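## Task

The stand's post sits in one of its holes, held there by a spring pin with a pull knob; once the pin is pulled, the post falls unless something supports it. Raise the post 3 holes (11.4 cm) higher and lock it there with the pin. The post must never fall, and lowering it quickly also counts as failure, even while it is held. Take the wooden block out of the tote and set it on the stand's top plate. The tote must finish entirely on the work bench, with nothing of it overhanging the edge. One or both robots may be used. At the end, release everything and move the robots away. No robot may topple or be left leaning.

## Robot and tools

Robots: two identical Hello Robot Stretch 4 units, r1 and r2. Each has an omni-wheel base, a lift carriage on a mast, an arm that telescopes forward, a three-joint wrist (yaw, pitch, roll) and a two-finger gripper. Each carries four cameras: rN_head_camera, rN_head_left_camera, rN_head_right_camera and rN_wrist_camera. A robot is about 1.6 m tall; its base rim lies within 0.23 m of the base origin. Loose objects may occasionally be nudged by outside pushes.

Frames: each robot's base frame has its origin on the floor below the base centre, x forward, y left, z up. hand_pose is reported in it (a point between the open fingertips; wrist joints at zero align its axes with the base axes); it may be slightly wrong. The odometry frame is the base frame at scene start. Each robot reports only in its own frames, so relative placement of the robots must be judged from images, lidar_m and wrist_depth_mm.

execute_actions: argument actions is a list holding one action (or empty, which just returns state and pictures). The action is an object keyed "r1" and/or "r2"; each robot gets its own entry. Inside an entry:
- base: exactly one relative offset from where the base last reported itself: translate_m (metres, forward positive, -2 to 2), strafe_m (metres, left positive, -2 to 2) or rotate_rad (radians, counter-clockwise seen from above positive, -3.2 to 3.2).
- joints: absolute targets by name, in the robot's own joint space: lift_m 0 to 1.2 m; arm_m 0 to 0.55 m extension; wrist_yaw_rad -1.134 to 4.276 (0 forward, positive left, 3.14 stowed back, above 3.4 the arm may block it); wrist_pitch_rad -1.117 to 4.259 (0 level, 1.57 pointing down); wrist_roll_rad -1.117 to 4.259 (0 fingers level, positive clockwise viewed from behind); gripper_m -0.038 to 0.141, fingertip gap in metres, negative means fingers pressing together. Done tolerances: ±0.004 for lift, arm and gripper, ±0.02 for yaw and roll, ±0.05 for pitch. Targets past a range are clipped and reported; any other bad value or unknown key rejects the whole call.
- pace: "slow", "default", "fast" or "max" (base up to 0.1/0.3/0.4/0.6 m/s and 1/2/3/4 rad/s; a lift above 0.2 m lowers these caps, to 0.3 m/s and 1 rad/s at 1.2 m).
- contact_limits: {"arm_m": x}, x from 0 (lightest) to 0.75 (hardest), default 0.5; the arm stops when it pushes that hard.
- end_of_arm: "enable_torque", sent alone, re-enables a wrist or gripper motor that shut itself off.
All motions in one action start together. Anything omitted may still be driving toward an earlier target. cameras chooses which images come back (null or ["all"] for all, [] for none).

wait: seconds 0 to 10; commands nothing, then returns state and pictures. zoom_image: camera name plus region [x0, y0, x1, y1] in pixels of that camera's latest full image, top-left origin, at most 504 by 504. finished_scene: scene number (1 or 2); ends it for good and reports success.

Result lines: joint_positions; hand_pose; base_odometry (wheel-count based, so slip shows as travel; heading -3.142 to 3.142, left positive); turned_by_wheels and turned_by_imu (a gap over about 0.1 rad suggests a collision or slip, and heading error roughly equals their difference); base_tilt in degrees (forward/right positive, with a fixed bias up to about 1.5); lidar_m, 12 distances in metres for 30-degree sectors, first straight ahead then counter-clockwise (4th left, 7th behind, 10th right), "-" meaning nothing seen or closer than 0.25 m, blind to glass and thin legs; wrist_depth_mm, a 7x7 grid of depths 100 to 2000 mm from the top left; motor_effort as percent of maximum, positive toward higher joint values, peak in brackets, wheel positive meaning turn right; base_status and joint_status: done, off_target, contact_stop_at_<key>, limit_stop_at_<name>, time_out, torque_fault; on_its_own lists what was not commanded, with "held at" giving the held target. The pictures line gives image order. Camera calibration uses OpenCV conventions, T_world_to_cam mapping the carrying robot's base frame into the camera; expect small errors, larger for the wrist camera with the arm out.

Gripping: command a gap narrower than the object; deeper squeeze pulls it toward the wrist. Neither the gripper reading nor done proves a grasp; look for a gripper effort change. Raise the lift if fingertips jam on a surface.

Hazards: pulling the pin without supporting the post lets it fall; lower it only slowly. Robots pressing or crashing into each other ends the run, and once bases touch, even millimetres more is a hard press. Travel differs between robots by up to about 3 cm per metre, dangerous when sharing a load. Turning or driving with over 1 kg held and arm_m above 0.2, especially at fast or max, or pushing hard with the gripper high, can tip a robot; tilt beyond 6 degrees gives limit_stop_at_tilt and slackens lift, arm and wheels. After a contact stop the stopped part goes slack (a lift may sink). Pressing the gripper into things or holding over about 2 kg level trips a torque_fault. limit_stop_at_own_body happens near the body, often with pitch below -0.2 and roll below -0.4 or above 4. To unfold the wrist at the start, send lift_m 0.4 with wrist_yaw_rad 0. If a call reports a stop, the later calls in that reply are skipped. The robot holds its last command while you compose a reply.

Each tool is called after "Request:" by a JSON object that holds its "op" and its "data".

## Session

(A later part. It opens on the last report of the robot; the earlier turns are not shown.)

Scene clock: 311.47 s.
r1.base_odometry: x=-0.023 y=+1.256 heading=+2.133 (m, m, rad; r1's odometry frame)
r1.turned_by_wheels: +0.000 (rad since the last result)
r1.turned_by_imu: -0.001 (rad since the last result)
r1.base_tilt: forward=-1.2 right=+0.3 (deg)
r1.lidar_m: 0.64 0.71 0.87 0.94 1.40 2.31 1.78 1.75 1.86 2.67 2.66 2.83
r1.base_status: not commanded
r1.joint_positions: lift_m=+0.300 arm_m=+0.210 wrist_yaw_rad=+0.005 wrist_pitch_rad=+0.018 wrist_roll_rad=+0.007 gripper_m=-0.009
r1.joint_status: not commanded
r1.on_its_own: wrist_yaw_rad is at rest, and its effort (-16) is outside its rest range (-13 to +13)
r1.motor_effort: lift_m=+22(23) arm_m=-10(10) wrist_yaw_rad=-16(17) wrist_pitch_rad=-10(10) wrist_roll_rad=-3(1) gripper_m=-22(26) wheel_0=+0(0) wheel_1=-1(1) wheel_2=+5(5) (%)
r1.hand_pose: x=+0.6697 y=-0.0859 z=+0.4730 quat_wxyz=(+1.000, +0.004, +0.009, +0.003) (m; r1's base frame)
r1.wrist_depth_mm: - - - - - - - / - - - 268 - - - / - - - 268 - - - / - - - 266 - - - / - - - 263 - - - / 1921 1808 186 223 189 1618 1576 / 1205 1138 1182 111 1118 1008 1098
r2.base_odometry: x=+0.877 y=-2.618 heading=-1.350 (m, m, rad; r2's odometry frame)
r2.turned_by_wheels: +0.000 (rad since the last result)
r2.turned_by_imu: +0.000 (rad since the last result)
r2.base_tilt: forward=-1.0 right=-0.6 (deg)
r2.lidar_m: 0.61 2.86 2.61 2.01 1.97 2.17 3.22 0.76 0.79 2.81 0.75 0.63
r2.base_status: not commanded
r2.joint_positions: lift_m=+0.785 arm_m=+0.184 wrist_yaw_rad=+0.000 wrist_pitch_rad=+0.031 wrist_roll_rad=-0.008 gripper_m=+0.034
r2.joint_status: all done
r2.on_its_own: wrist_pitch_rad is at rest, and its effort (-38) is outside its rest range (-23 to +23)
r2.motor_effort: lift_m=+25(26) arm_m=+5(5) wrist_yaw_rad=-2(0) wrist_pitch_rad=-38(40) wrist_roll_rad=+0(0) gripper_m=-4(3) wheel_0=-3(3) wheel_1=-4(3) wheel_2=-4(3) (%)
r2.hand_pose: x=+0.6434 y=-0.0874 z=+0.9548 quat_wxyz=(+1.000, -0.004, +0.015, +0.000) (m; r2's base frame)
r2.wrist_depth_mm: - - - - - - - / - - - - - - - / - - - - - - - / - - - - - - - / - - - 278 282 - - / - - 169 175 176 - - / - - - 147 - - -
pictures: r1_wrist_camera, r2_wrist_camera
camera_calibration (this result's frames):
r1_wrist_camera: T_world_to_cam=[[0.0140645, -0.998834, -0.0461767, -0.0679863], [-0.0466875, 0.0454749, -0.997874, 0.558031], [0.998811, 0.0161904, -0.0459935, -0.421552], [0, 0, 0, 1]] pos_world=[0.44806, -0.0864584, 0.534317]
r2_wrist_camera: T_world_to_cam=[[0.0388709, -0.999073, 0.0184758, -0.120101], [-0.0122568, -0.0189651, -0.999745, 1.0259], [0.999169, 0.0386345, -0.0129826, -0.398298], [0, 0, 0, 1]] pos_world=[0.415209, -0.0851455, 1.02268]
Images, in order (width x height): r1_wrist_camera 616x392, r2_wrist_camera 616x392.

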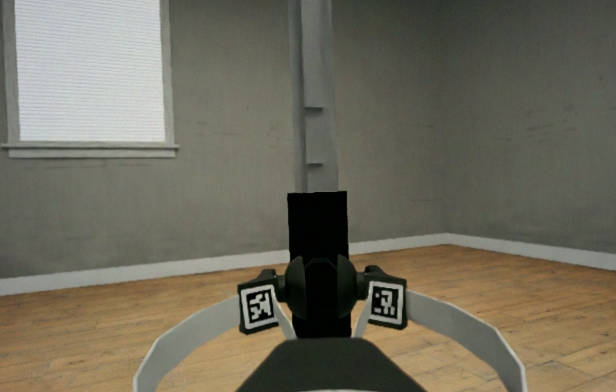

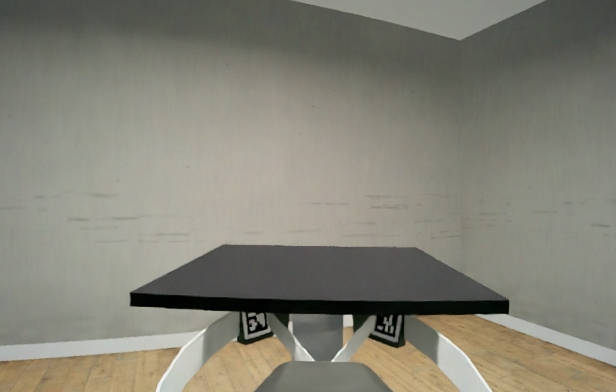

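Request:
{"op": "execute_actions", "data": {"actions": [{"r1": {"joints": {"gripper_m": 0.06, "arm_m": 0.214}, "pace": "slow"}}], "cameras": ["r1_wrist_camera", "r1_head_camera"]}}

Scene clock: 322.33 s.
r1.base_odometry: x=-0.023 y=+1.256 heading=+2.133 (m, m, rad; r1's odometry frame)
r1.turned_by_wheels: +0.000 (rad since the last result)
r1.turned_by_imu: -0.001 (rad since the last result)
r1.base_tilt: forward=-1.1 right=+0.2 (deg)
r1.lidar_m: 0.62 0.68 0.87 0.93 1.37 2.33 1.80 1.73 1.87 2.70 2.66 2.83
r1.base_status: not commanded
r1.joint_positions: lift_m=+0.300 arm_m=+0.213 wrist_yaw_rad=+0.000 wrist_pitch_rad=+0.016 wrist_roll_rad=+0.007 gripper_m=+0.060
r1.joint_status: all done
r1.motor_effort: lift_m=+23(22) arm_m=+5(13) wrist_yaw_rad=+0(15) wrist_pitch_rad=-5(10) wrist_roll_rad=-2(1) gripper_m=-4(24) wheel_0=+0(0) wheel_1=-1(1) wheel_2=-1(4) (%)
r1.hand_pose: x=+0.6724 y=-0.0874 z=+0.4734 quat_wxyz=(+1.000, +0.004, +0.008, +0.000) (m; r1's base frame)
r1.wrist_depth_mm: - - - - - - - / - - - - - - - / - - - 268 - - - / - - - 270 - - - / - - - 260 - - - / 1863 1863 202 262 200 1618 1576 / 1255 1182 1205 111 1138 1042 1098
r2.base_odometry: x=+0.877 y=-2.618 heading=-1.350 (m, m, rad; r2's odometry frame)
r2.turned_by_wheels: +0.000 (rad since the last result)
r2.turned_by_imu: +0.001 (rad since the last result)
r2.base_tilt: forward=-1.1 right=-0.7 (deg)
r2.lidar_m: 0.62 2.86 2.64 2.04 1.97 2.19 3.22 0.71 0.82 2.80 0.76 0.59
r2.base_status: not commanded
r2.joint_positions: lift_m=+0.785 arm_m=+0.184 wrist_yaw_rad=+0.000 wrist_pitch_rad=+0.031 wrist_roll_rad=-0.008 gripper_m=+0.034
r2.joint_status: not commanded
r2.on_its_own: wrist_pitch_rad is at rest, and its effort (-37) is outside its rest range (-23 to +23)
r2.motor_effort: lift_m=+25(25) arm_m=+5(5) wrist_yaw_rad=+0(0) wrist_pitch_rad=-37(37) wrist_roll_rad=+1(2) gripper_m=-4(3) wheel_0=-2(2) wheel_1=-3(3) wheel_2=-4(4) (%)
r2.hand_pose: x=+0.6434 y=-0.0875 z=+0.9548 quat_wxyz=(+1.000, -0.004, +0.015, +0.000) (m; r2's base frame)
r2.wrist_depth_mm: - - - - - - - / - - - - - - - / - - - - - - - / - - - - - - - / - - - 279 282 - - / - - 169 175 176 - - / - - - 140 - - -
pictures: r1_head_camera, r1_wrist_camera
camera_calibration (this result's frames):
r1_wrist_camera: T_world_to_cam=[[0.00880738, -0.998895, -0.0461622, -0.0660201], [-0.0447837, 0.0457236, -0.99795, 0.557487], [0.998958, 0.0108566, -0.0443315, -0.425621], [0, 0, 0, 1]] pos_world=[0.450725, -0.0868167, 0.534428]
Images, in order (width x height): r1_head_camera 420x560, r1_wrist_camera 616x392.

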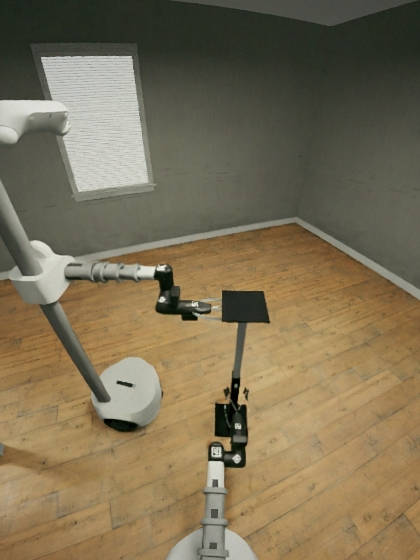

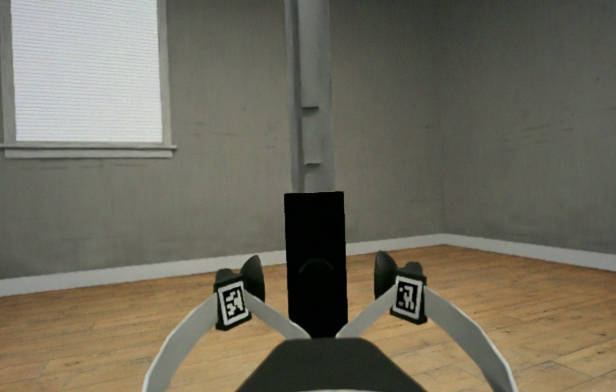

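Request:
{"op": "execute_actions", "data": {"actions": [{"r1": {"base": {"translate_m": -0.15}, "joints": {"arm_m": 0.0, "lift_m": 0.45, "gripper_m": 0.11}, "pace": "fast"}, "r2": {"joints": {"lift_m": 0.801}, "pace": "slow"}}], "cameras": ["r1_wrist_camera", "r1_head_camera", "r2_wrist_camera"]}}

Scene clock: 370.43 s.
r1.base_odometry: x=+0.057 y=+1.129 heading=+2.132 (m, m, rad; r1's odometry frame)
r1.turned_by_wheels: -0.001 (rad since the last result)
r1.turned_by_imu: -0.001 (rad since the last result)
r1.base_tilt: forward=-1.2 right=+0.3 (deg)
r1.lidar_m: 0.75 0.87 1.12 0.93 4.74 2.15 1.66 1.60 1.75 2.55 2.70 2.92
r1.base_status: done
r1.joint_positions: lift_m=+0.450 arm_m=+0.001 wrist_yaw_rad=+0.000 wrist_pitch_rad=+0.016 wrist_roll_rad=+0.007 gripper_m=+0.110
r1.joint_status: all done
r1.motor_effort: lift_m=+23(24) arm_m=-5(6) wrist_yaw_rad=+1(2) wrist_pitch_rad=-6(6) wrist_roll_rad=-3(2) gripper_m=-1(4) wheel_0=-5(11) wheel_1=-2(9) wheel_2=-2(12) (%)
r1.hand_pose: x=+0.4605 y=-0.0875 z=+0.6234 quat_wxyz=(+1.000, +0.004, +0.008, +0.000) (m; r1's base frame)
r1.wrist_depth_mm: - 668 634 683 - - - / - - - - - - - / - - - - - - - / - - - - - - - / - - - - - - - / - - 202 - 1863 1808 - / 1576 1464 1576 111 1464 1397 1430
r2.base_odometry: x=+0.877 y=-2.618 heading=-1.350 (m, m, rad; r2's odometry frame)
r2.turned_by_wheels: +0.000 (rad since the last result)
r2.turned_by_imu: +0.000 (rad since the last result)
r2.base_tilt: forward=-1.0 right=-0.6 (deg)
r2.lidar_m: 0.61 2.85 2.63 2.01 1.98 2.18 3.26 0.75 0.80 2.78 0.83 0.76
r2.base_status: not commanded
r2.joint_positions: lift_m=+0.800 arm_m=+0.184 wrist_yaw_rad=+0.000 wrist_pitch_rad=+0.035 wrist_roll_rad=-0.008 gripper_m=+0.034
r2.joint_status: all done
r2.on_its_own: wrist_pitch_rad is at rest, and its effort (-51) is outside its rest range (-23 to +23)
r2.motor_effort: lift_m=+27(27) arm_m=+5(5) wrist_yaw_rad=+0(2) wrist_pitch_rad=-51(58) wrist_roll_rad=+0(2) gripper_m=-5(3) wheel_0=-3(3) wheel_1=-3(3) wheel_2=-3(3) (%)
r2.hand_pose: x=+0.6433 y=-0.0875 z=+0.9683 quat_wxyz=(+1.000, -0.004, +0.018, +0.000) (m; r2's base frame)
r2.wrist_depth_mm: - - - - - - - / - - - - - - - / - - - - - - - / - - - - - - - / - - - 279 282 - - / - - 174 179 179 - - / - - - 146 - - -
pictures: r1_head_camera, r1_wrist_camera, r2_wrist_camera
camera_calibration (this result's frames):
r1_wrist_camera: T_world_to_cam=[[0.00840177, -0.998899, -0.0461641, -0.0571596], [-0.0449852, 0.0457414, -0.99794, 0.697705], [0.998952, 0.0104612, -0.0445514, -0.207199], [0, 0, 0, 1]] pos_world=[0.238848, -0.0868431, 0.684398]
r2_wrist_camera: T_world_to_cam=[[0.038682, -0.999084, 0.018295, -0.120132], [-0.0169399, -0.0189617, -0.999677, 1.04235], [0.999108, 0.0383596, -0.0176579, -0.393515], [0, 0, 0, 1]] pos_world=[0.415469, -0.085162, 1.03726]
Images, in order (width x height): r1_head_camera 420x560, r1_wrist_camera 616x392, r2_wrist_camera 616x392.

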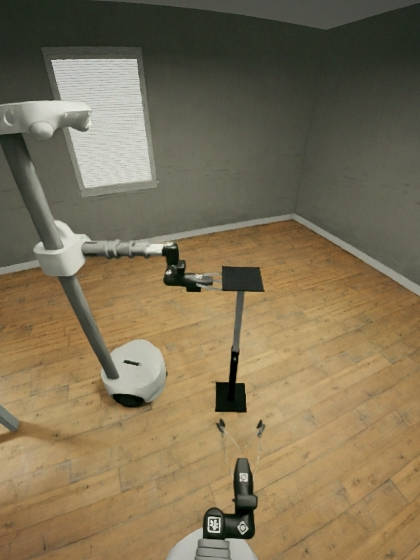

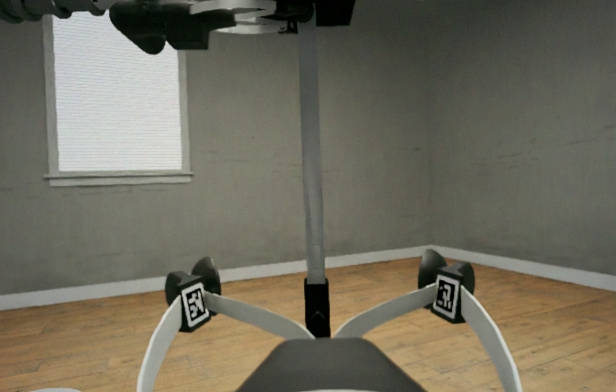

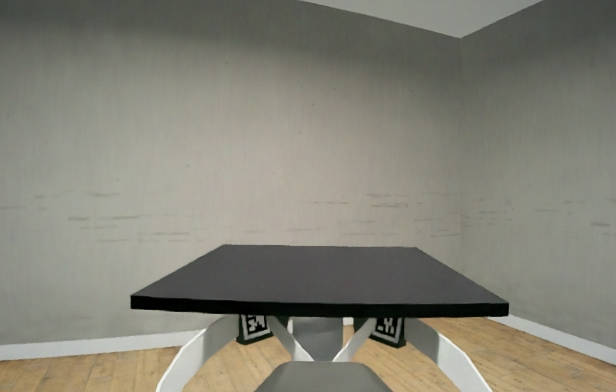

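Request:
{"op": "execute_actions", "data": {"actions": []}}

Scene clock: 384.37 s.
r1.base_odometry: x=+0.057 y=+1.129 heading=+2.132 (m, m, rad; r1's odometry frame)
r1.turned_by_wheels: +0.000 (rad since the last result)
r1.turned_by_imu: -0.001 (rad since the last result)
r1.base_tilt: forward=-1.1 right=+0.3 (deg)
r1.lidar_m: 0.77 0.85 1.15 0.94 4.69 2.15 1.64 1.61 1.73 2.61 2.71 2.91
r1.base_status: done
r1.joint_positions: lift_m=+0.450 arm_m=+0.001 wrist_yaw_rad=+0.000 wrist_pitch_rad=+0.016 wrist_roll_rad=+0.007 gripper_m=+0.110
r1.joint_status: all done
r1.motor_effort: lift_m=+23(24) arm_m=-5(6) wrist_yaw_rad=+1(2) wrist_pitch_rad=-6(6) wrist_roll_rad=-2(2) gripper_m=-1(4) wheel_0=-5(11) wheel_1=-2(9) wheel_2=-2(12) (%)
r1.hand_pose: x=+0.4605 y=-0.0875 z=+0.6234 quat_wxyz=(+1.000, +0.004, +0.008, +0.000) (m; r1's base frame)
r1.wrist_depth_mm: - 661 634 683 - - - / - - - - - - - / - - - - - - - / - - - - - - - / - - - - - - - / - - 201 1983 1863 1808 - / 1576 1464 1537 111 1464 1397 1430
r2.base_odometry: x=+0.877 y=-2.618 heading=-1.350 (m, m, rad; r2's odometry frame)
r2.turned_by_wheels: +0.000 (rad since the last result)
r2.turned_by_imu: +0.000 (rad since the last result)
r2.base_tilt: forward=-1.1 right=-0.5 (deg)
r2.lidar_m: 0.61 2.85 2.63 2.02 1.98 2.16 3.23 0.75 0.80 2.77 0.85 0.76
r2.base_status: not commanded
r2.joint_positions: lift_m=+0.800 arm_m=+0.184 wrist_yaw_rad=+0.000 wrist_pitch_rad=+0.035 wrist_roll_rad=-0.008 gripper_m=+0.034
r2.joint_status: all done
r2.on_its_own: wrist_pitch_rad is at rest, and its effort (-51) is outside its rest range (-23 to +23)
r2.motor_effort: lift_m=+27(27) arm_m=+5(5) wrist_yaw_rad=+1(2) wrist_pitch_rad=-51(58) wrist_roll_rad=+1(2) gripper_m=-5(3) wheel_0=-3(3) wheel_1=-3(3) wheel_2=-4(3) (%)
r2.hand_pose: x=+0.6433 y=-0.0875 z=+0.9683 quat_wxyz=(+1.000, -0.004, +0.018, +0.000) (m; r2's base frame)
r2.wrist_depth_mm: - - - - - - - / - - - - - - - / - - - - - - - / - - - - - - - / - - - 278 283 - - / - - 174 179 179 - - / - - - 146 - - -
pictures: r1_head_camera, r1_head_left_camera, r1_head_right_camera, r1_wrist_camera, r2_head_camera, r2_head_left_camera, r2_head_right_camera, r2_wrist_camera
camera_calibration (this result's frames):
r1_wrist_camera: T_world_to_cam=[[0.00840193, -0.998899, -0.0461642, -0.0571596], [-0.0449852, 0.0457415, -0.99794, 0.697705], [0.998952, 0.0104613, -0.0445514, -0.207199], [0, 0, 0, 1]] pos_world=[0.238848, -0.0868431, 0.684398]
r2_wrist_camera: T_world_to_cam=[[0.038682, -0.999084, 0.0182948, -0.120132], [-0.0169397, -0.0189616, -0.999677, 1.04235], [0.999108, 0.0383596, -0.0176577, -0.393516], [0, 0, 0, 1]] pos_world=[0.415469, -0.085162, 1.03727]
Images, in order (width x height): r1_head_camera 420x560, r1_head_left_camera 420x672, r1_head_right_camera 420x672, r1_wrist_camera 616x392, r2_head_camera 420x560, r2_head_left_camera 420x672, r2_head_right_camera 420x672, r2_wrist_camera 616x392.

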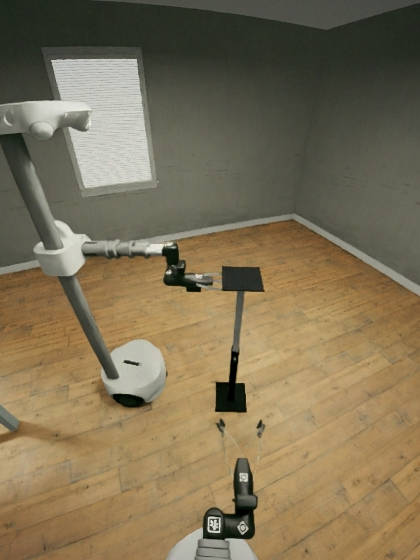

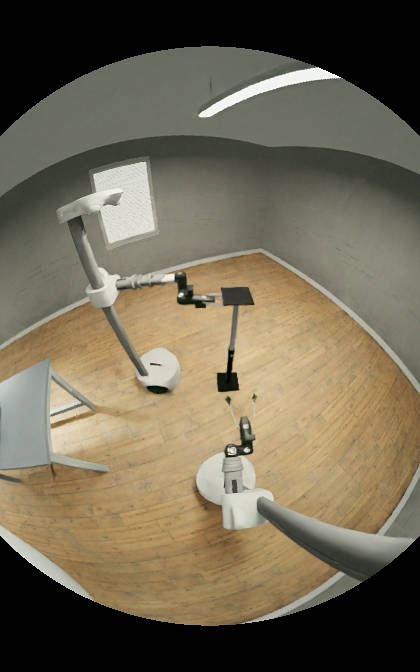

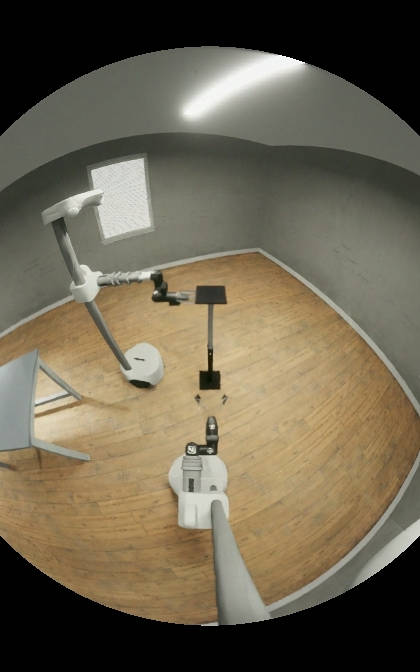

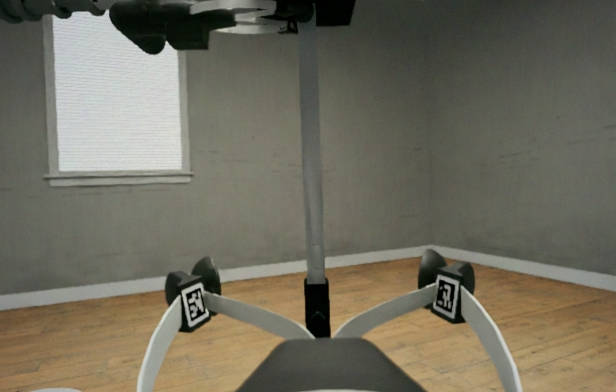

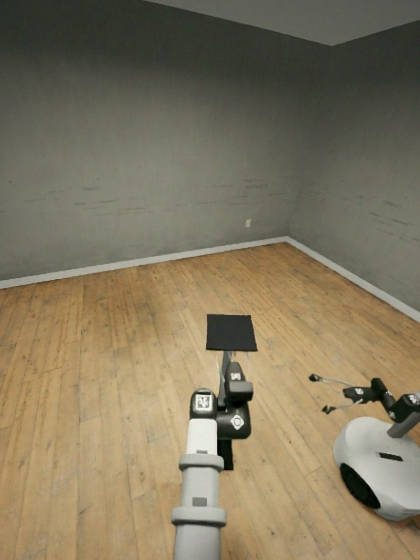

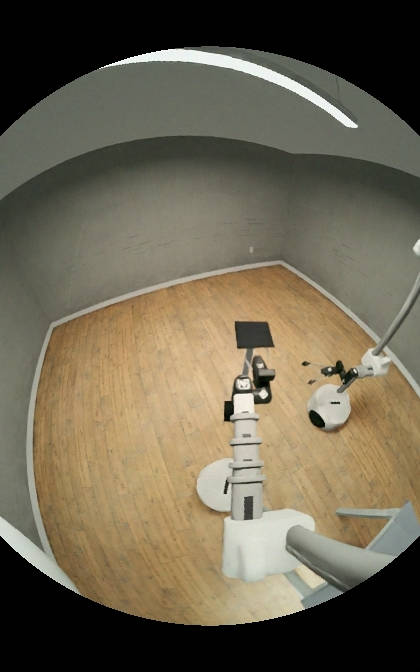

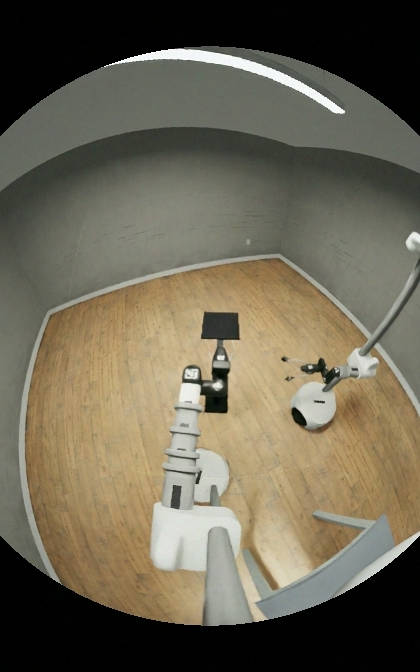

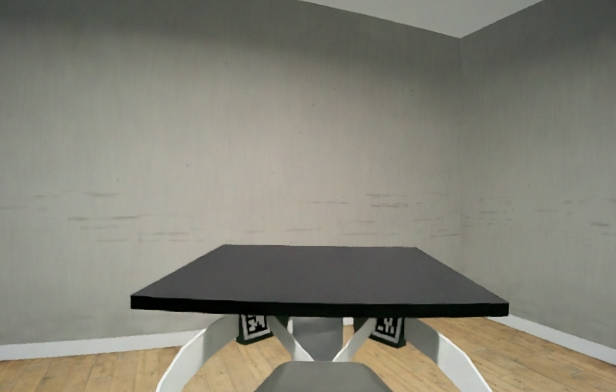

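Request:
{"op": "zoom_image", "data": {"camera": "r1_wrist_camera", "region": [260, 100, 380, 345]}}

Request:
{"op": "zoom_image", "data": {"camera": "r2_head_right_camera", "region": [170, 350, 270, 450]}}

Region (260, 100, 380, 345) of r1_wrist_camera's 616x392 image, scaled by 2.057; it fills the left 247 columns of this view, and the rest is white.

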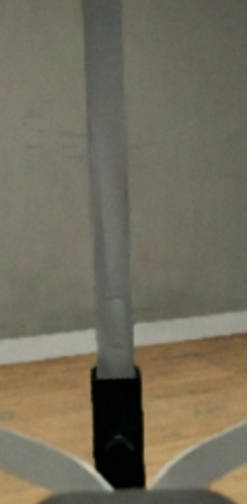

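Region (170, 350, 270, 450) of r2_head_right_camera's 420x672 image, scaled by 5.040, with more detail than that image has.

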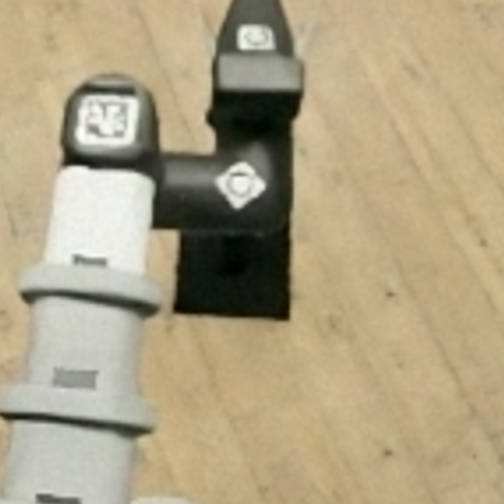

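Request:
{"op": "execute_actions", "data": {"actions": [{"r1": {"base": {"rotate_rad": 0.425}, "joints": {"lift_m": 0.62}, "pace": "max"}, "r2": {"joints": {"lift_m": 0.787}, "pace": "slow"}}], "cameras": ["r1_head_camera", "r1_head_left_camera", "r2_wrist_camera"]}}

Scene clock: 396.33 s.
r1.base_odometry: x=+0.057 y=+1.129 heading=+2.557 (m, m, rad; r1's odometry frame)
r1.turned_by_wheels: +0.424 (rad since the last result)
r1.turned_by_imu: +0.420 (rad since the last result)
r1.base_tilt: forward=-1.1 right=+0.3 (deg)
r1.lidar_m: 0.83 1.01 0.91 1.36 2.33 1.70 1.62 1.70 2.33 2.72 2.83 0.77
r1.base_status: done
r1.joint_positions: lift_m=+0.620 arm_m=+0.001 wrist_yaw_rad=+0.000 wrist_pitch_rad=+0.016 wrist_roll_rad=+0.007 gripper_m=+0.110
r1.joint_status: all done
r1.motor_effort: lift_m=+22(25) arm_m=-5(5) wrist_yaw_rad=-1(1) wrist_pitch_rad=-6(6) wrist_roll_rad=-2(1) gripper_m=-2(2) wheel_0=-4(10) wheel_1=-4(10) wheel_2=-1(14) (%)
r1.hand_pose: x=+0.4606 y=-0.0874 z=+0.7934 quat_wxyz=(+1.000, +0.004, +0.008, +0.000) (m; r1's base frame)
r1.wrist_depth_mm: - - - - - - - / - 809 854 778 715 - 521 / - - - - 723 - - / - - - - - - - / - - - - - - - / - - 201 - - - - / 1983 1863 1983 111 1808 1708 1576
r2.base_odometry: x=+0.877 y=-2.618 heading=-1.350 (m, m, rad; r2's odometry frame)
r2.turned_by_wheels: +0.000 (rad since the last result)
r2.turned_by_imu: +0.000 (rad since the last result)
r2.base_tilt: forward=-1.1 right=-0.7 (deg)
r2.lidar_m: 0.62 2.85 2.62 1.99 1.97 2.14 3.23 0.76 0.79 2.78 0.64 0.69
r2.base_status: not commanded
r2.joint_positions: lift_m=+0.787 arm_m=+0.184 wrist_yaw_rad=+0.000 wrist_pitch_rad=+0.022 wrist_roll_rad=-0.008 gripper_m=+0.034
r2.joint_status: all done
r2.motor_effort: lift_m=+14(25) arm_m=+5(5) wrist_yaw_rad=+0(2) wrist_pitch_rad=-14(51) wrist_roll_rad=+3(1) gripper_m=-3(4) wheel_0=-3(3) wheel_1=-3(3) wheel_2=-4(4) (%)
r2.hand_pose: x=+0.6435 y=-0.0875 z=+0.9591 quat_wxyz=(+1.000, -0.004, +0.011, +0.000) (m; r2's base frame)
r2.wrist_depth_mm: - - - - - - - / - - - - - - - / - - - - - - - / - - - - - - - / - - 270 276 281 - - / - - 178 168 167 - - / - - - 141 - - -
pictures: r1_head_camera, r1_head_left_camera, r2_wrist_camera
camera_calibration (this result's frames):
r2_wrist_camera: T_world_to_cam=[[0.0384403, -0.999084, 0.0187928, -0.12029], [-0.00403273, -0.0189617, -0.999812, 1.02493], [0.999253, 0.0383573, -0.00475792, -0.406256], [0, 0, 0, 1]] pos_world=[0.41471, -0.0851622, 1.02506]
Images, in order (width x height): r1_head_camera 420x560, r1_head_left_camera 420x672, r2_wrist_camera 616x392.

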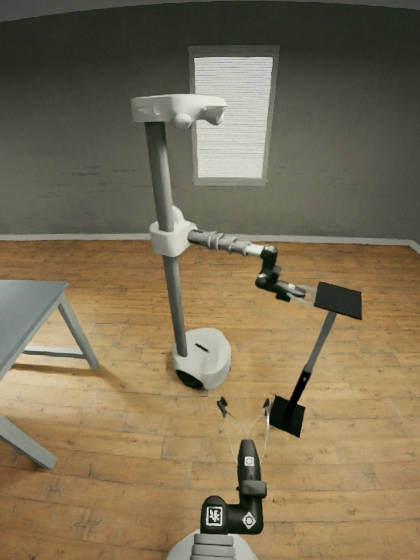

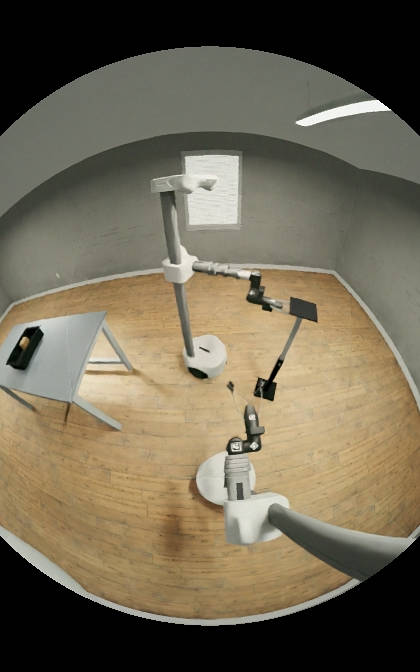

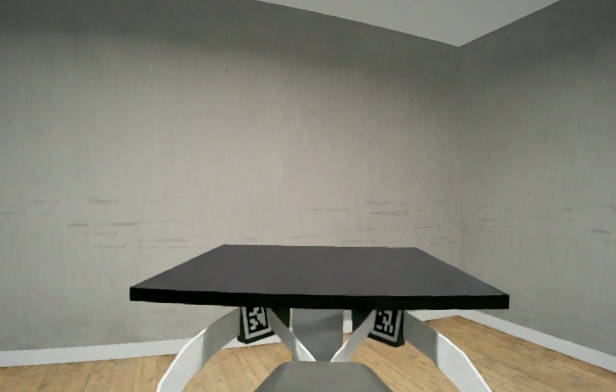

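Request:
{"op": "execute_actions", "data": {"actions": [{"r1": {"base": {"strafe_m": 1.70}, "joints": {"lift_m": 0.95, "wrist_pitch_rad": 0.45, "arm_m": 0.15}, "pace": "max"}, "r2": {"base": {"translate_m": -0.35}, "joints": {"lift_m": 0.75, "gripper_m": 0.08, "arm_m": 0.0}, "pace": "default"}}], "cameras": ["r1_head_camera", "r1_wrist_camera", "r2_head_camera", "r2_wrist_camera"]}}

Scene clock: 421.50 s.
r1.base_odometry: x=-0.882 y=-0.288 heading=+2.556 (m, m, rad; r1's odometry frame)
r1.turned_by_wheels: +0.000 (rad since the last result)
r1.turned_by_imu: -0.001 (rad since the last result)
r1.base_tilt: forward=-1.1 right=+0.2 (deg)
r1.lidar_m: 0.31 0.34 0.48 4.27 2.34 1.69 1.63 1.70 2.36 4.42 0.47 0.31
r1.base_status: done
r1.joint_positions: lift_m=+0.950 arm_m=+0.149 wrist_yaw_rad=+0.000 wrist_pitch_rad=+0.452 wrist_roll_rad=+0.007 gripper_m=+0.110
r1.joint_status: all done
r1.motor_effort: lift_m=+22(26) arm_m=+5(5) wrist_yaw_rad=-1(1) wrist_pitch_rad=-5(8) wrist_roll_rad=-1(2) gripper_m=-3(2) wheel_0=-1(18) wheel_1=-2(14) wheel_2=-2(1) (%)
r1.hand_pose: x=+0.5796 y=-0.0874 z=+1.0021 quat_wxyz=(+0.975, +0.004, +0.224, -0.001) (m; r1's base frame)
r1.wrist_depth_mm: - - - - - - - / - - - - - - - / - - - - - - - / - - - - - - - / 715 707 597 597 585 661 647 / 574 569 201 410 392 504 535 / 480 466 455 111 368 445 452
r2.base_odometry: x=+0.801 y=-2.277 heading=-1.351 (m, m, rad; r2's odometry frame)
r2.turned_by_wheels: +0.000 (rad since the last result)
r2.turned_by_imu: +0.000 (rad since the last result)
r2.base_tilt: forward=-1.0 right=-0.5 (deg)
r2.lidar_m: 0.91 3.18 2.44 1.88 1.85 1.99 3.00 0.48 0.47 0.70 2.88 3.09
r2.base_status: done
r2.joint_positions: lift_m=+0.750 arm_m=+0.003 wrist_yaw_rad=+0.000 wrist_pitch_rad=+0.020 wrist_roll_rad=-0.008 gripper_m=+0.080
r2.joint_status: all done
joint sent to its limit — the command would take r2.arm_m past its lower limit, so that joint was sent only as far as its limit.
r2.motor_effort: lift_m=+14(14) arm_m=-5(6) wrist_yaw_rad=+0(1) wrist_pitch_rad=-7(14) wrist_roll_rad=+2(2) gripper_m=-1(4) wheel_0=-4(9) wheel_1=-6(6) wheel_2=+4(13) (%)
r2.hand_pose: x=+0.4625 y=-0.0875 z=+0.9228 quat_wxyz=(+1.000, -0.004, +0.010, +0.000) (m; r2's base frame)
r2.wrist_depth_mm: - - - - - - - / - - - - - - - / - - - - - - - / - - - - - - - / - - - - - - - / - - 215 - 214 - - / - - - 143 - - -
pictures: r1_head_camera, r1_wrist_camera, r2_head_camera, r2_wrist_camera
camera_calibration (this result's frames):
r1_wrist_camera: T_world_to_cam=[[-0.0115445, -0.998896, -0.0455341, -0.0296464], [-0.462028, 0.0457132, -0.885686, 1.2102], [0.88679, 0.0108133, -0.462046, 0.17415], [0, 0, 0, 1]] pos_world=[0.404369, -0.0868189, 1.15097]
r2_wrist_camera: T_world_to_cam=[[0.0384151, -0.999083, 0.0188828, -0.112719], [-0.00168897, -0.0189616, -0.999819, 0.986826], [0.99926, 0.0383763, -0.00241584, -0.227811], [0, 0, 0, 1]] pos_world=[0.233639, -0.085161, 0.988225]
Images, in order (width x height): r1_head_camera 420x560, r1_wrist_camera 616x392, r2_head_camera 420x560, r2_wrist_camera 616x392.

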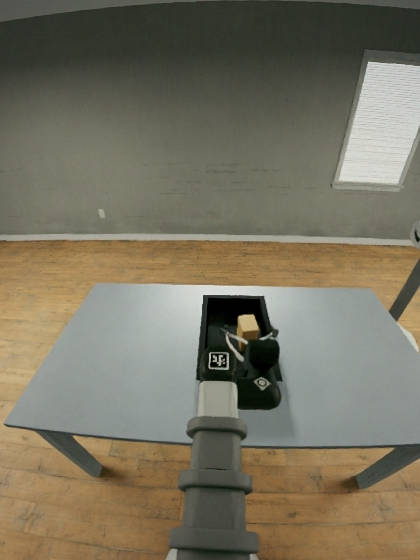

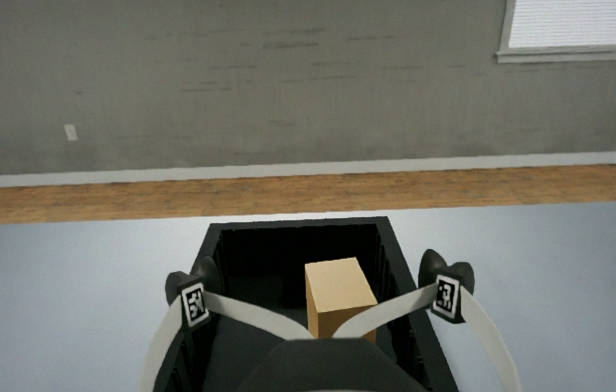

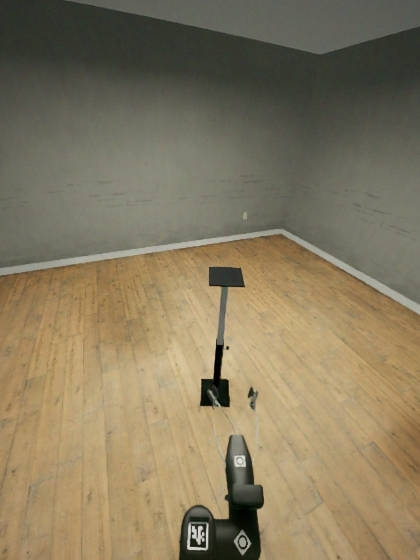

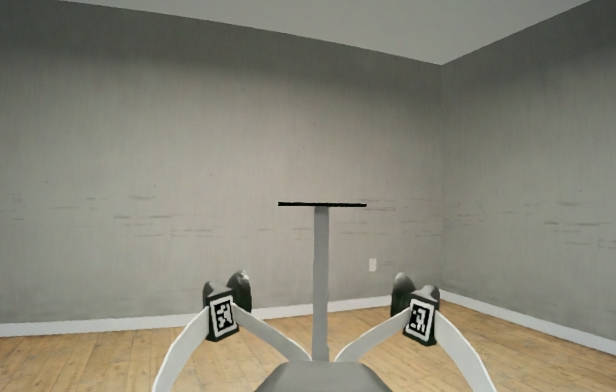

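Request:
{"op": "zoom_image", "data": {"camera": "r1_wrist_camera", "region": [180, 200, 480, 392]}}

Request:
{"op": "zoom_image", "data": {"camera": "r1_head_camera", "region": [170, 270, 320, 420]}}

Region (180, 200, 480, 392) of r1_wrist_camera's 616x392 image, scaled by 1.680; it fills the top 323 rows of this view, and the rest is white.

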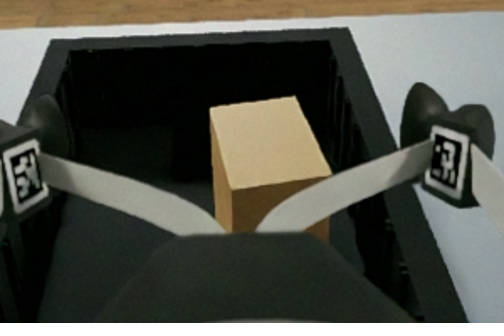

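Region (170, 270, 320, 420) of r1_head_camera's 420x560 image, scaled by 3.360, with more detail than that image has.

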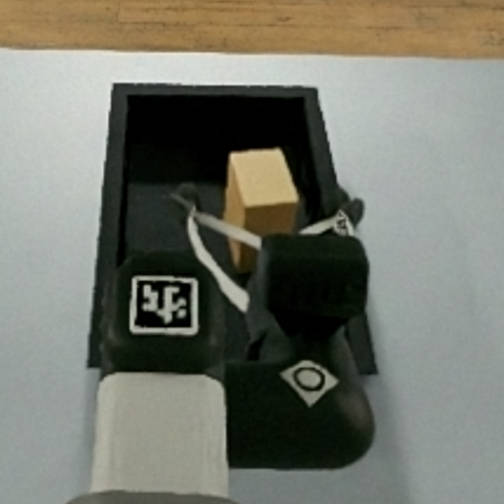

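Request:
{"op": "execute_actions", "data": {"actions": [{"r1": {"base": {"strafe_m": -0.054}, "joints": {"lift_m": 0.93, "wrist_pitch_rad": 0.7, "wrist_yaw_rad": 0.135, "arm_m": 0.33, "gripper_m": 0.125}, "pace": "fast"}}], "cameras": ["r1_head_camera", "r1_wrist_camera", "r1_head_right_camera"]}}

Scene clock: 478.17 s.
r1.base_odometry: x=-0.852 y=-0.243 heading=+2.556 (m, m, rad; r1's odometry frame)
r1.turned_by_wheels: +0.000 (rad since the last result)
r1.turned_by_imu: -0.001 (rad since the last result)
r1.base_tilt: forward=-1.1 right=+0.2 (deg)
r1.lidar_m: 0.32 0.33 0.48 4.35 2.33 1.71 1.62 1.69 2.33 4.35 0.49 0.33
r1.base_status: done
r1.joint_positions: lift_m=+0.930 arm_m=+0.329 wrist_yaw_rad=+0.135 wrist_pitch_rad=+0.702 wrist_roll_rad=+0.007 gripper_m=+0.125
r1.joint_status: all done
r1.motor_effort: lift_m=+17(17) arm_m=+5(8) wrist_yaw_rad=+0(4) wrist_pitch_rad=-4(2) wrist_roll_rad=-2(1) gripper_m=-3(2) wheel_0=+0(11) wheel_1=-2(13) wheel_2=-1(0) (%)
r1.hand_pose: x=+0.7302 y=-0.0569 z=+0.9222 quat_wxyz=(+0.937, -0.020, +0.343, +0.062) (m; r1's base frame)
r1.wrist_depth_mm: - - - - - - - / - - - - - - - / - - - - - 1983 1983 / 559 549 436 427 413 525 517 / 477 387 459 445 430 449 445 / 413 310 217 259 287 211 389 / 357 307 357 111 271 343 347
r2.base_odometry: x=+0.801 y=-2.277 heading=-1.351 (m, m, rad; r2's odometry frame)
r2.turned_by_wheels: +0.000 (rad since the last result)
r2.turned_by_imu: +0.000 (rad since the last result)
r2.base_tilt: forward=-1.0 right=-0.5 (deg)
r2.lidar_m: 0.90 3.17 2.46 1.89 1.85 1.99 3.00 0.48 0.48 0.72 2.89 3.11
r2.base_status: not commanded
r2.joint_positions: lift_m=+0.750 arm_m=+0.003 wrist_yaw_rad=+0.000 wrist_pitch_rad=+0.020 wrist_roll_rad=-0.008 gripper_m=+0.080
r2.joint_status: not commanded
r2.motor_effort: lift_m=+14(14) arm_m=-5(5) wrist_yaw_rad=+1(0) wrist_pitch_rad=-7(7) wrist_roll_rad=+1(0) gripper_m=-1(0) wheel_0=-4(4) wheel_1=-6(5) wheel_2=+4(4) (%)
r2.hand_pose: x=+0.4625 y=-0.0875 z=+0.9228 quat_wxyz=(+1.000, -0.004, +0.010, +0.000) (m; r2's base frame)
r2.wrist_depth_mm: - - - - - - - / - - - - - - - / - - - - - - - / - - - - - - - / - - - - - - - / - - 214 - 215 - - / - - - 144 - - -
pictures: r1_head_camera, r1_head_right_camera, r1_wrist_camera
camera_calibration (this result's frames):
r1_wrist_camera: T_world_to_cam=[[0.112268, -0.992821, -0.0412624, -0.0951058], [-0.666634, -0.0444592, -0.744058, 1.22133], [0.736882, 0.111041, -0.66684, 0.307427], [0, 0, 0, 1]] pos_world=[0.598319, -0.0742607, 1.10982]
Images, in order (width x height): r1_head_camera 420x560, r1_head_right_camera 420x672, r1_wrist_camera 616x392.

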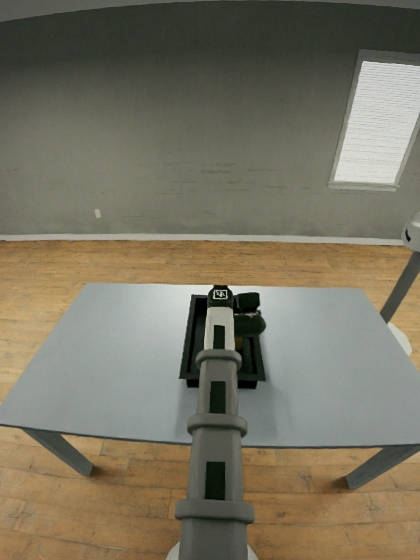

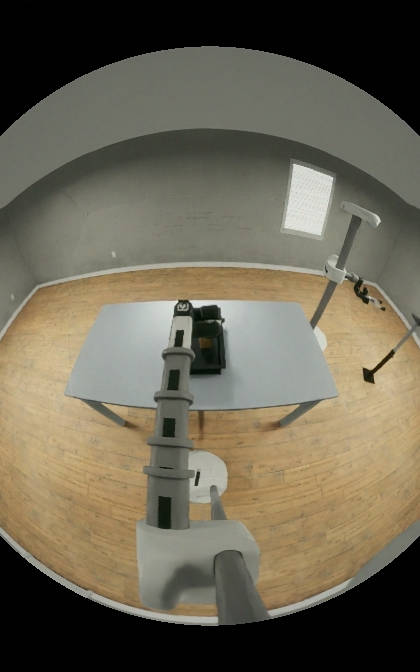

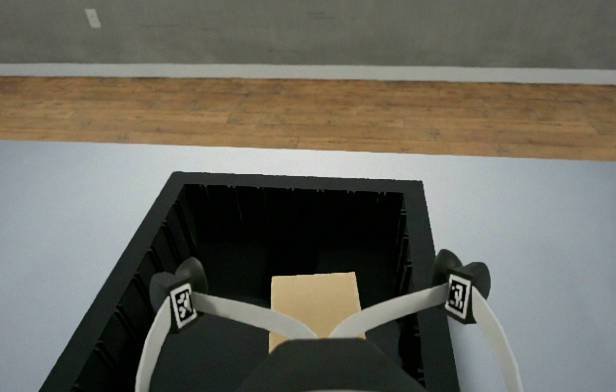

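Request:
{"op": "execute_actions", "data": {"actions": [{"r1": {"joints": {"lift_m": 0.868, "gripper_m": 0.088}, "pace": "default"}}], "cameras": ["r1_wrist_camera", "r1_head_right_camera"]}}

Scene clock: 502.17 s.
r1.base_odometry: x=-0.852 y=-0.243 heading=+2.556 (m, m, rad; r1's odometry frame)
r1.turned_by_wheels: +0.000 (rad since the last result)
r1.turned_by_imu: -0.001 (rad since the last result)
r1.base_tilt: forward=-1.1 right=+0.2 (deg)
r1.lidar_m: 0.31 0.35 0.50 4.34 2.27 1.72 1.63 1.70 2.32 4.35 0.46 0.34
r1.base_status: not commanded
r1.joint_positions: lift_m=+0.868 arm_m=+0.329 wrist_yaw_rad=+0.135 wrist_pitch_rad=+0.702 wrist_roll_rad=+0.007 gripper_m=+0.088
r1.joint_status: all done
r1.motor_effort: lift_m=+17(16) arm_m=+5(5) wrist_yaw_rad=+0(1) wrist_pitch_rad=-4(4) wrist_roll_rad=-3(4) gripper_m=-3(3) wheel_0=+0(0) wheel_1=-2(2) wheel_2=-1(1) (%)
r1.hand_pose: x=+0.7302 y=-0.0569 z=+0.8603 quat_wxyz=(+0.937, -0.020, +0.343, +0.062) (m; r1's base frame)
r1.wrist_depth_mm: - - - - - - - / - - - - - - - / 559 530 389 382 375 517 512 / 459 343 418 404 387 430 424 / 379 325 377 216 272 359 364 / 246 315 195 188 197 307 320 / 233 281 293 111 231 195 285
r2.base_odometry: x=+0.801 y=-2.277 heading=-1.351 (m, m, rad; r2's odometry frame)
r2.turned_by_wheels: +0.000 (rad since the last result)
r2.turned_by_imu: +0.000 (rad since the last result)
r2.base_tilt: forward=-1.1 right=-0.7 (deg)
r2.lidar_m: 0.91 3.16 2.43 1.87 1.84 2.00 3.00 0.47 0.48 0.70 2.87 3.10
r2.base_status: not commanded
r2.joint_positions: lift_m=+0.750 arm_m=+0.003 wrist_yaw_rad=+0.000 wrist_pitch_rad=+0.020 wrist_roll_rad=-0.008 gripper_m=+0.080
r2.joint_status: not commanded
r2.motor_effort: lift_m=+14(14) arm_m=-5(5) wrist_yaw_rad=+1(1) wrist_pitch_rad=-7(7) wrist_roll_rad=+1(0) gripper_m=+1(3) wheel_0=-4(4) wheel_1=-6(6) wheel_2=+4(4) (%)
r2.hand_pose: x=+0.4625 y=-0.0875 z=+0.9228 quat_wxyz=(+1.000, -0.004, +0.010, +0.000) (m; r2's base frame)
r2.wrist_depth_mm: - - - - - - - / - - - - - - - / - - - - - - - / - - - - - - - / - - - - - - - / - - 214 - 214 - - / - - - 143 - - -
pictures: r1_head_right_camera, r1_wrist_camera
camera_calibration (this result's frames):
r1_wrist_camera: T_world_to_cam=[[0.112268, -0.992821, -0.0412627, -0.0976617], [-0.666629, -0.0444584, -0.744062, 1.17524], [0.736886, 0.111041, -0.666835, 0.266114], [0, 0, 0, 1]] pos_world=[0.598322, -0.0742607, 1.04788]
Images, in order (width x height): r1_head_right_camera 420x672, r1_wrist_camera 616x392.

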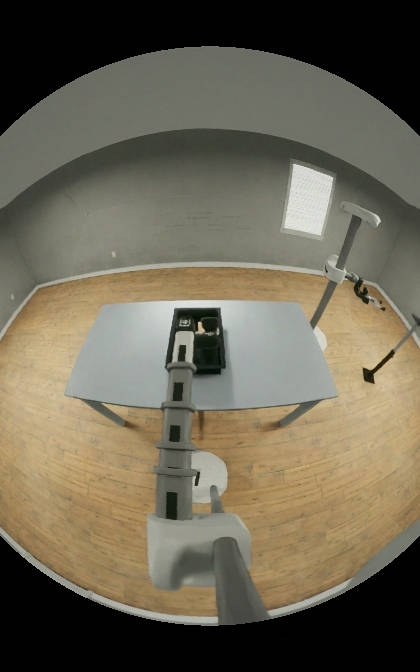

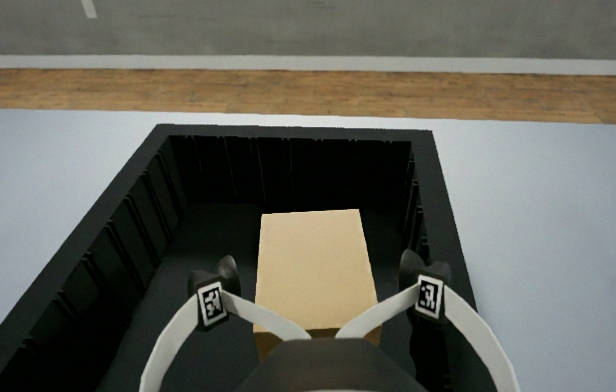

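Request:
{"op": "execute_actions", "data": {"actions": [{"r1": {"joints": {"gripper_m": 0.03}, "pace": "default"}}], "cameras": ["r1_wrist_camera"]}}

Scene clock: 508.23 s.
r1.base_odometry: x=-0.852 y=-0.243 heading=+2.556 (m, m, rad; r1's odometry frame)
r1.turned_by_wheels: +0.000 (rad since the last result)
r1.turned_by_imu: -0.001 (rad since the last result)
r1.base_tilt: forward=-1.1 right=+0.3 (deg)
r1.lidar_m: 0.32 0.33 0.46 4.33 2.28 1.70 1.62 1.68 2.28 4.35 0.47 0.34
r1.base_status: not commanded
r1.joint_positions: lift_m=+0.868 arm_m=+0.329 wrist_yaw_rad=+0.135 wrist_pitch_rad=+0.704 wrist_roll_rad=+0.007 gripper_m=+0.030
r1.joint_status: all done
r1.motor_effort: lift_m=+18(18) arm_m=+5(5) wrist_yaw_rad=-1(1) wrist_pitch_rad=-10(11) wrist_roll_rad=-2(1) gripper_m=-18(17) wheel_0=+0(0) wheel_1=-2(2) wheel_2=-1(1) (%)
r1.hand_pose: x=+0.7298 y=-0.0570 z=+0.8598 quat_wxyz=(+0.937, -0.020, +0.344, +0.062) (m; r1's base frame)
r1.wrist_depth_mm: - - - - - - - / - - - - - - - / 554 525 389 379 370 512 504 / 459 342 415 410 389 424 421 / 375 327 377 207 262 355 362 / 243 314 192 181 186 234 319 / 233 281 291 111 231 193 283
r2.base_odometry: x=+0.801 y=-2.277 heading=-1.351 (m, m, rad; r2's odometry frame)
r2.turned_by_wheels: +0.000 (rad since the last result)
r2.turned_by_imu: +0.000 (rad since the last result)
r2.base_tilt: forward=-1.1 right=-0.6 (deg)
r2.lidar_m: 0.90 3.15 2.47 1.87 1.86 2.01 2.99 0.48 0.45 0.71 2.88 3.08
r2.base_status: not commanded
r2.joint_positions: lift_m=+0.750 arm_m=+0.003 wrist_yaw_rad=+0.000 wrist_pitch_rad=+0.020 wrist_roll_rad=-0.008 gripper_m=+0.080
r2.joint_status: not commanded
r2.motor_effort: lift_m=+14(14) arm_m=-5(5) wrist_yaw_rad=+0(1) wrist_pitch_rad=-7(7) wrist_roll_rad=+1(2) gripper_m=-1(2) wheel_0=-4(4) wheel_1=-5(5) wheel_2=+4(4) (%)
r2.hand_pose: x=+0.4625 y=-0.0875 z=+0.9228 quat_wxyz=(+1.000, -0.004, +0.010, +0.000) (m; r2's base frame)
r2.wrist_depth_mm: - - - - - - - / - - - - - - - / - - - - - - - / - - - - - - - / - - - - - - - / - - 215 - 214 - - / - - - 143 - - -
pictures: r1_wrist_camera
camera_calibration (this result's frames):
r1_wrist_camera: T_world_to_cam=[[0.112292, -0.99282, -0.041214, -0.0977274], [-0.668211, -0.0447494, -0.742625, 1.17448], [0.735449, 0.11093, -0.668438, 0.268466], [0, 0, 0, 1]] pos_world=[0.598334, -0.0742493, 1.04763]
Images, in order (width x height): r1_wrist_camera 616x392.

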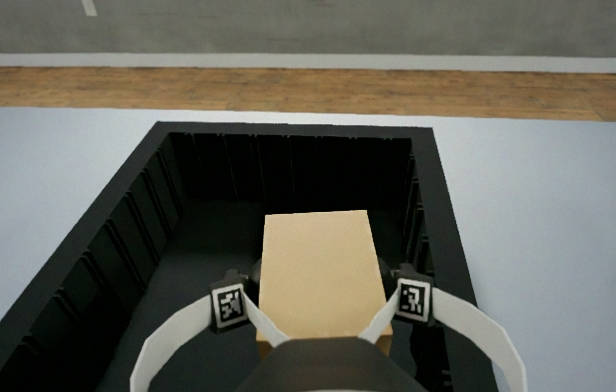

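Request:
{"op": "execute_actions", "data": {"actions": [{"r1": {"joints": {"lift_m": 0.97}, "pace": "fast"}, "r2": {"joints": {"lift_m": 0.62}, "pace": "max"}}], "cameras": ["r1_wrist_camera", "r1_head_right_camera"]}}

Scene clock: 522.43 s.
r1.base_odometry: x=-0.852 y=-0.243 heading=+2.556 (m, m, rad; r1's odometry frame)
r1.turned_by_wheels: +0.000 (rad since the last result)
r1.turned_by_imu: -0.001 (rad since the last result)
r1.base_tilt: forward=-1.1 right=+0.3 (deg)
r1.lidar_m: 0.32 0.34 0.48 4.36 2.32 1.71 1.61 1.68 2.32 4.34 0.47 0.35
r1.base_status: not commanded
r1.joint_positions: lift_m=+0.970 arm_m=+0.329 wrist_yaw_rad=+0.135 wrist_pitch_rad=+0.704 wrist_roll_rad=+0.007 gripper_m=+0.030
r1.joint_status: all done
r1.motor_effort: lift_m=+24(25) arm_m=+5(5) wrist_yaw_rad=-1(1) wrist_pitch_rad=-11(12) wrist_roll_rad=-2(1) gripper_m=-18(15) wheel_0=+0(0) wheel_1=-3(3) wheel_2=-1(1) (%)
r1.hand_pose: x=+0.7297 y=-0.0570 z=+0.9612 quat_wxyz=(+0.937, -0.020, +0.344, +0.062) (m; r1's base frame)
r1.wrist_depth_mm: - - - - - - - / - - - - - - - / - - - - - - - / 615 615 597 591 585 574 569 / 525 508 469 208 387 496 492 / 459 375 192 181 187 424 433 / 404 309 394 111 300 377 382
r2.base_odometry: x=+0.801 y=-2.277 heading=-1.351 (m, m, rad; r2's odometry frame)
r2.turned_by_wheels: +0.000 (rad since the last result)
r2.turned_by_imu: +0.000 (rad since the last result)
r2.base_tilt: forward=-1.0 right=-0.5 (deg)
r2.lidar_m: 0.90 3.17 2.44 1.86 1.84 2.01 2.95 0.45 0.46 0.70 2.89 3.11
r2.base_status: not commanded
r2.joint_positions: lift_m=+0.620 arm_m=+0.003 wrist_yaw_rad=+0.000 wrist_pitch_rad=+0.020 wrist_roll_rad=-0.008 gripper_m=+0.080
r2.joint_status: all done
r2.motor_effort: lift_m=+15(14) arm_m=-5(5) wrist_yaw_rad=+0(0) wrist_pitch_rad=-8(8) wrist_roll_rad=+1(0) gripper_m=-1(2) wheel_0=-4(4) wheel_1=-5(5) wheel_2=+4(4) (%)
r2.hand_pose: x=+0.4625 y=-0.0874 z=+0.7927 quat_wxyz=(+1.000, -0.004, +0.010, +0.000) (m; r2's base frame)
r2.wrist_depth_mm: - - - - - - - / - - - - - - - / - - - - - - - / - - - - - - - / - - - - - - - / - - 213 - 213 - - / 1921 1921 1921 143 1921 1863 -
pictures: r1_head_right_camera, r1_wrist_camera
camera_calibration (this result's frames):
r1_wrist_camera: T_world_to_cam=[[0.112285, -0.992821, -0.0412098, -0.0935476], [-0.668344, -0.0447676, -0.742504, 1.24976], [0.735329, 0.110914, -0.668573, 0.336494], [0, 0, 0, 1]] pos_world=[0.598338, -0.0742493, 1.14906]
Images, in order (width x height): r1_head_right_camera 420x672, r1_wrist_camera 616x392.

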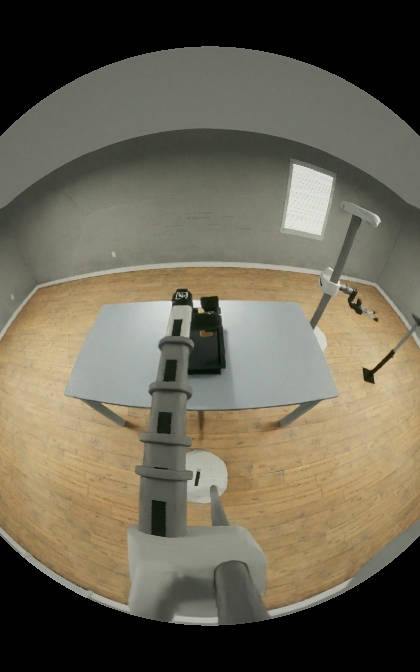

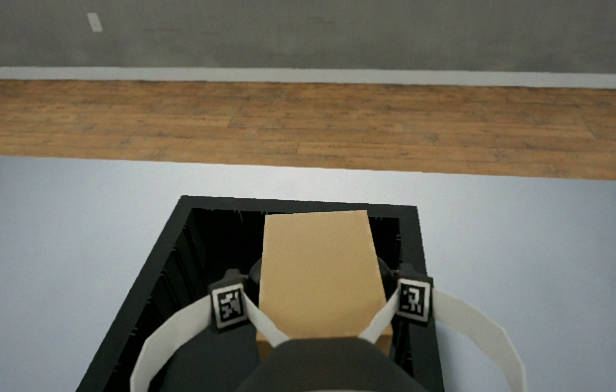

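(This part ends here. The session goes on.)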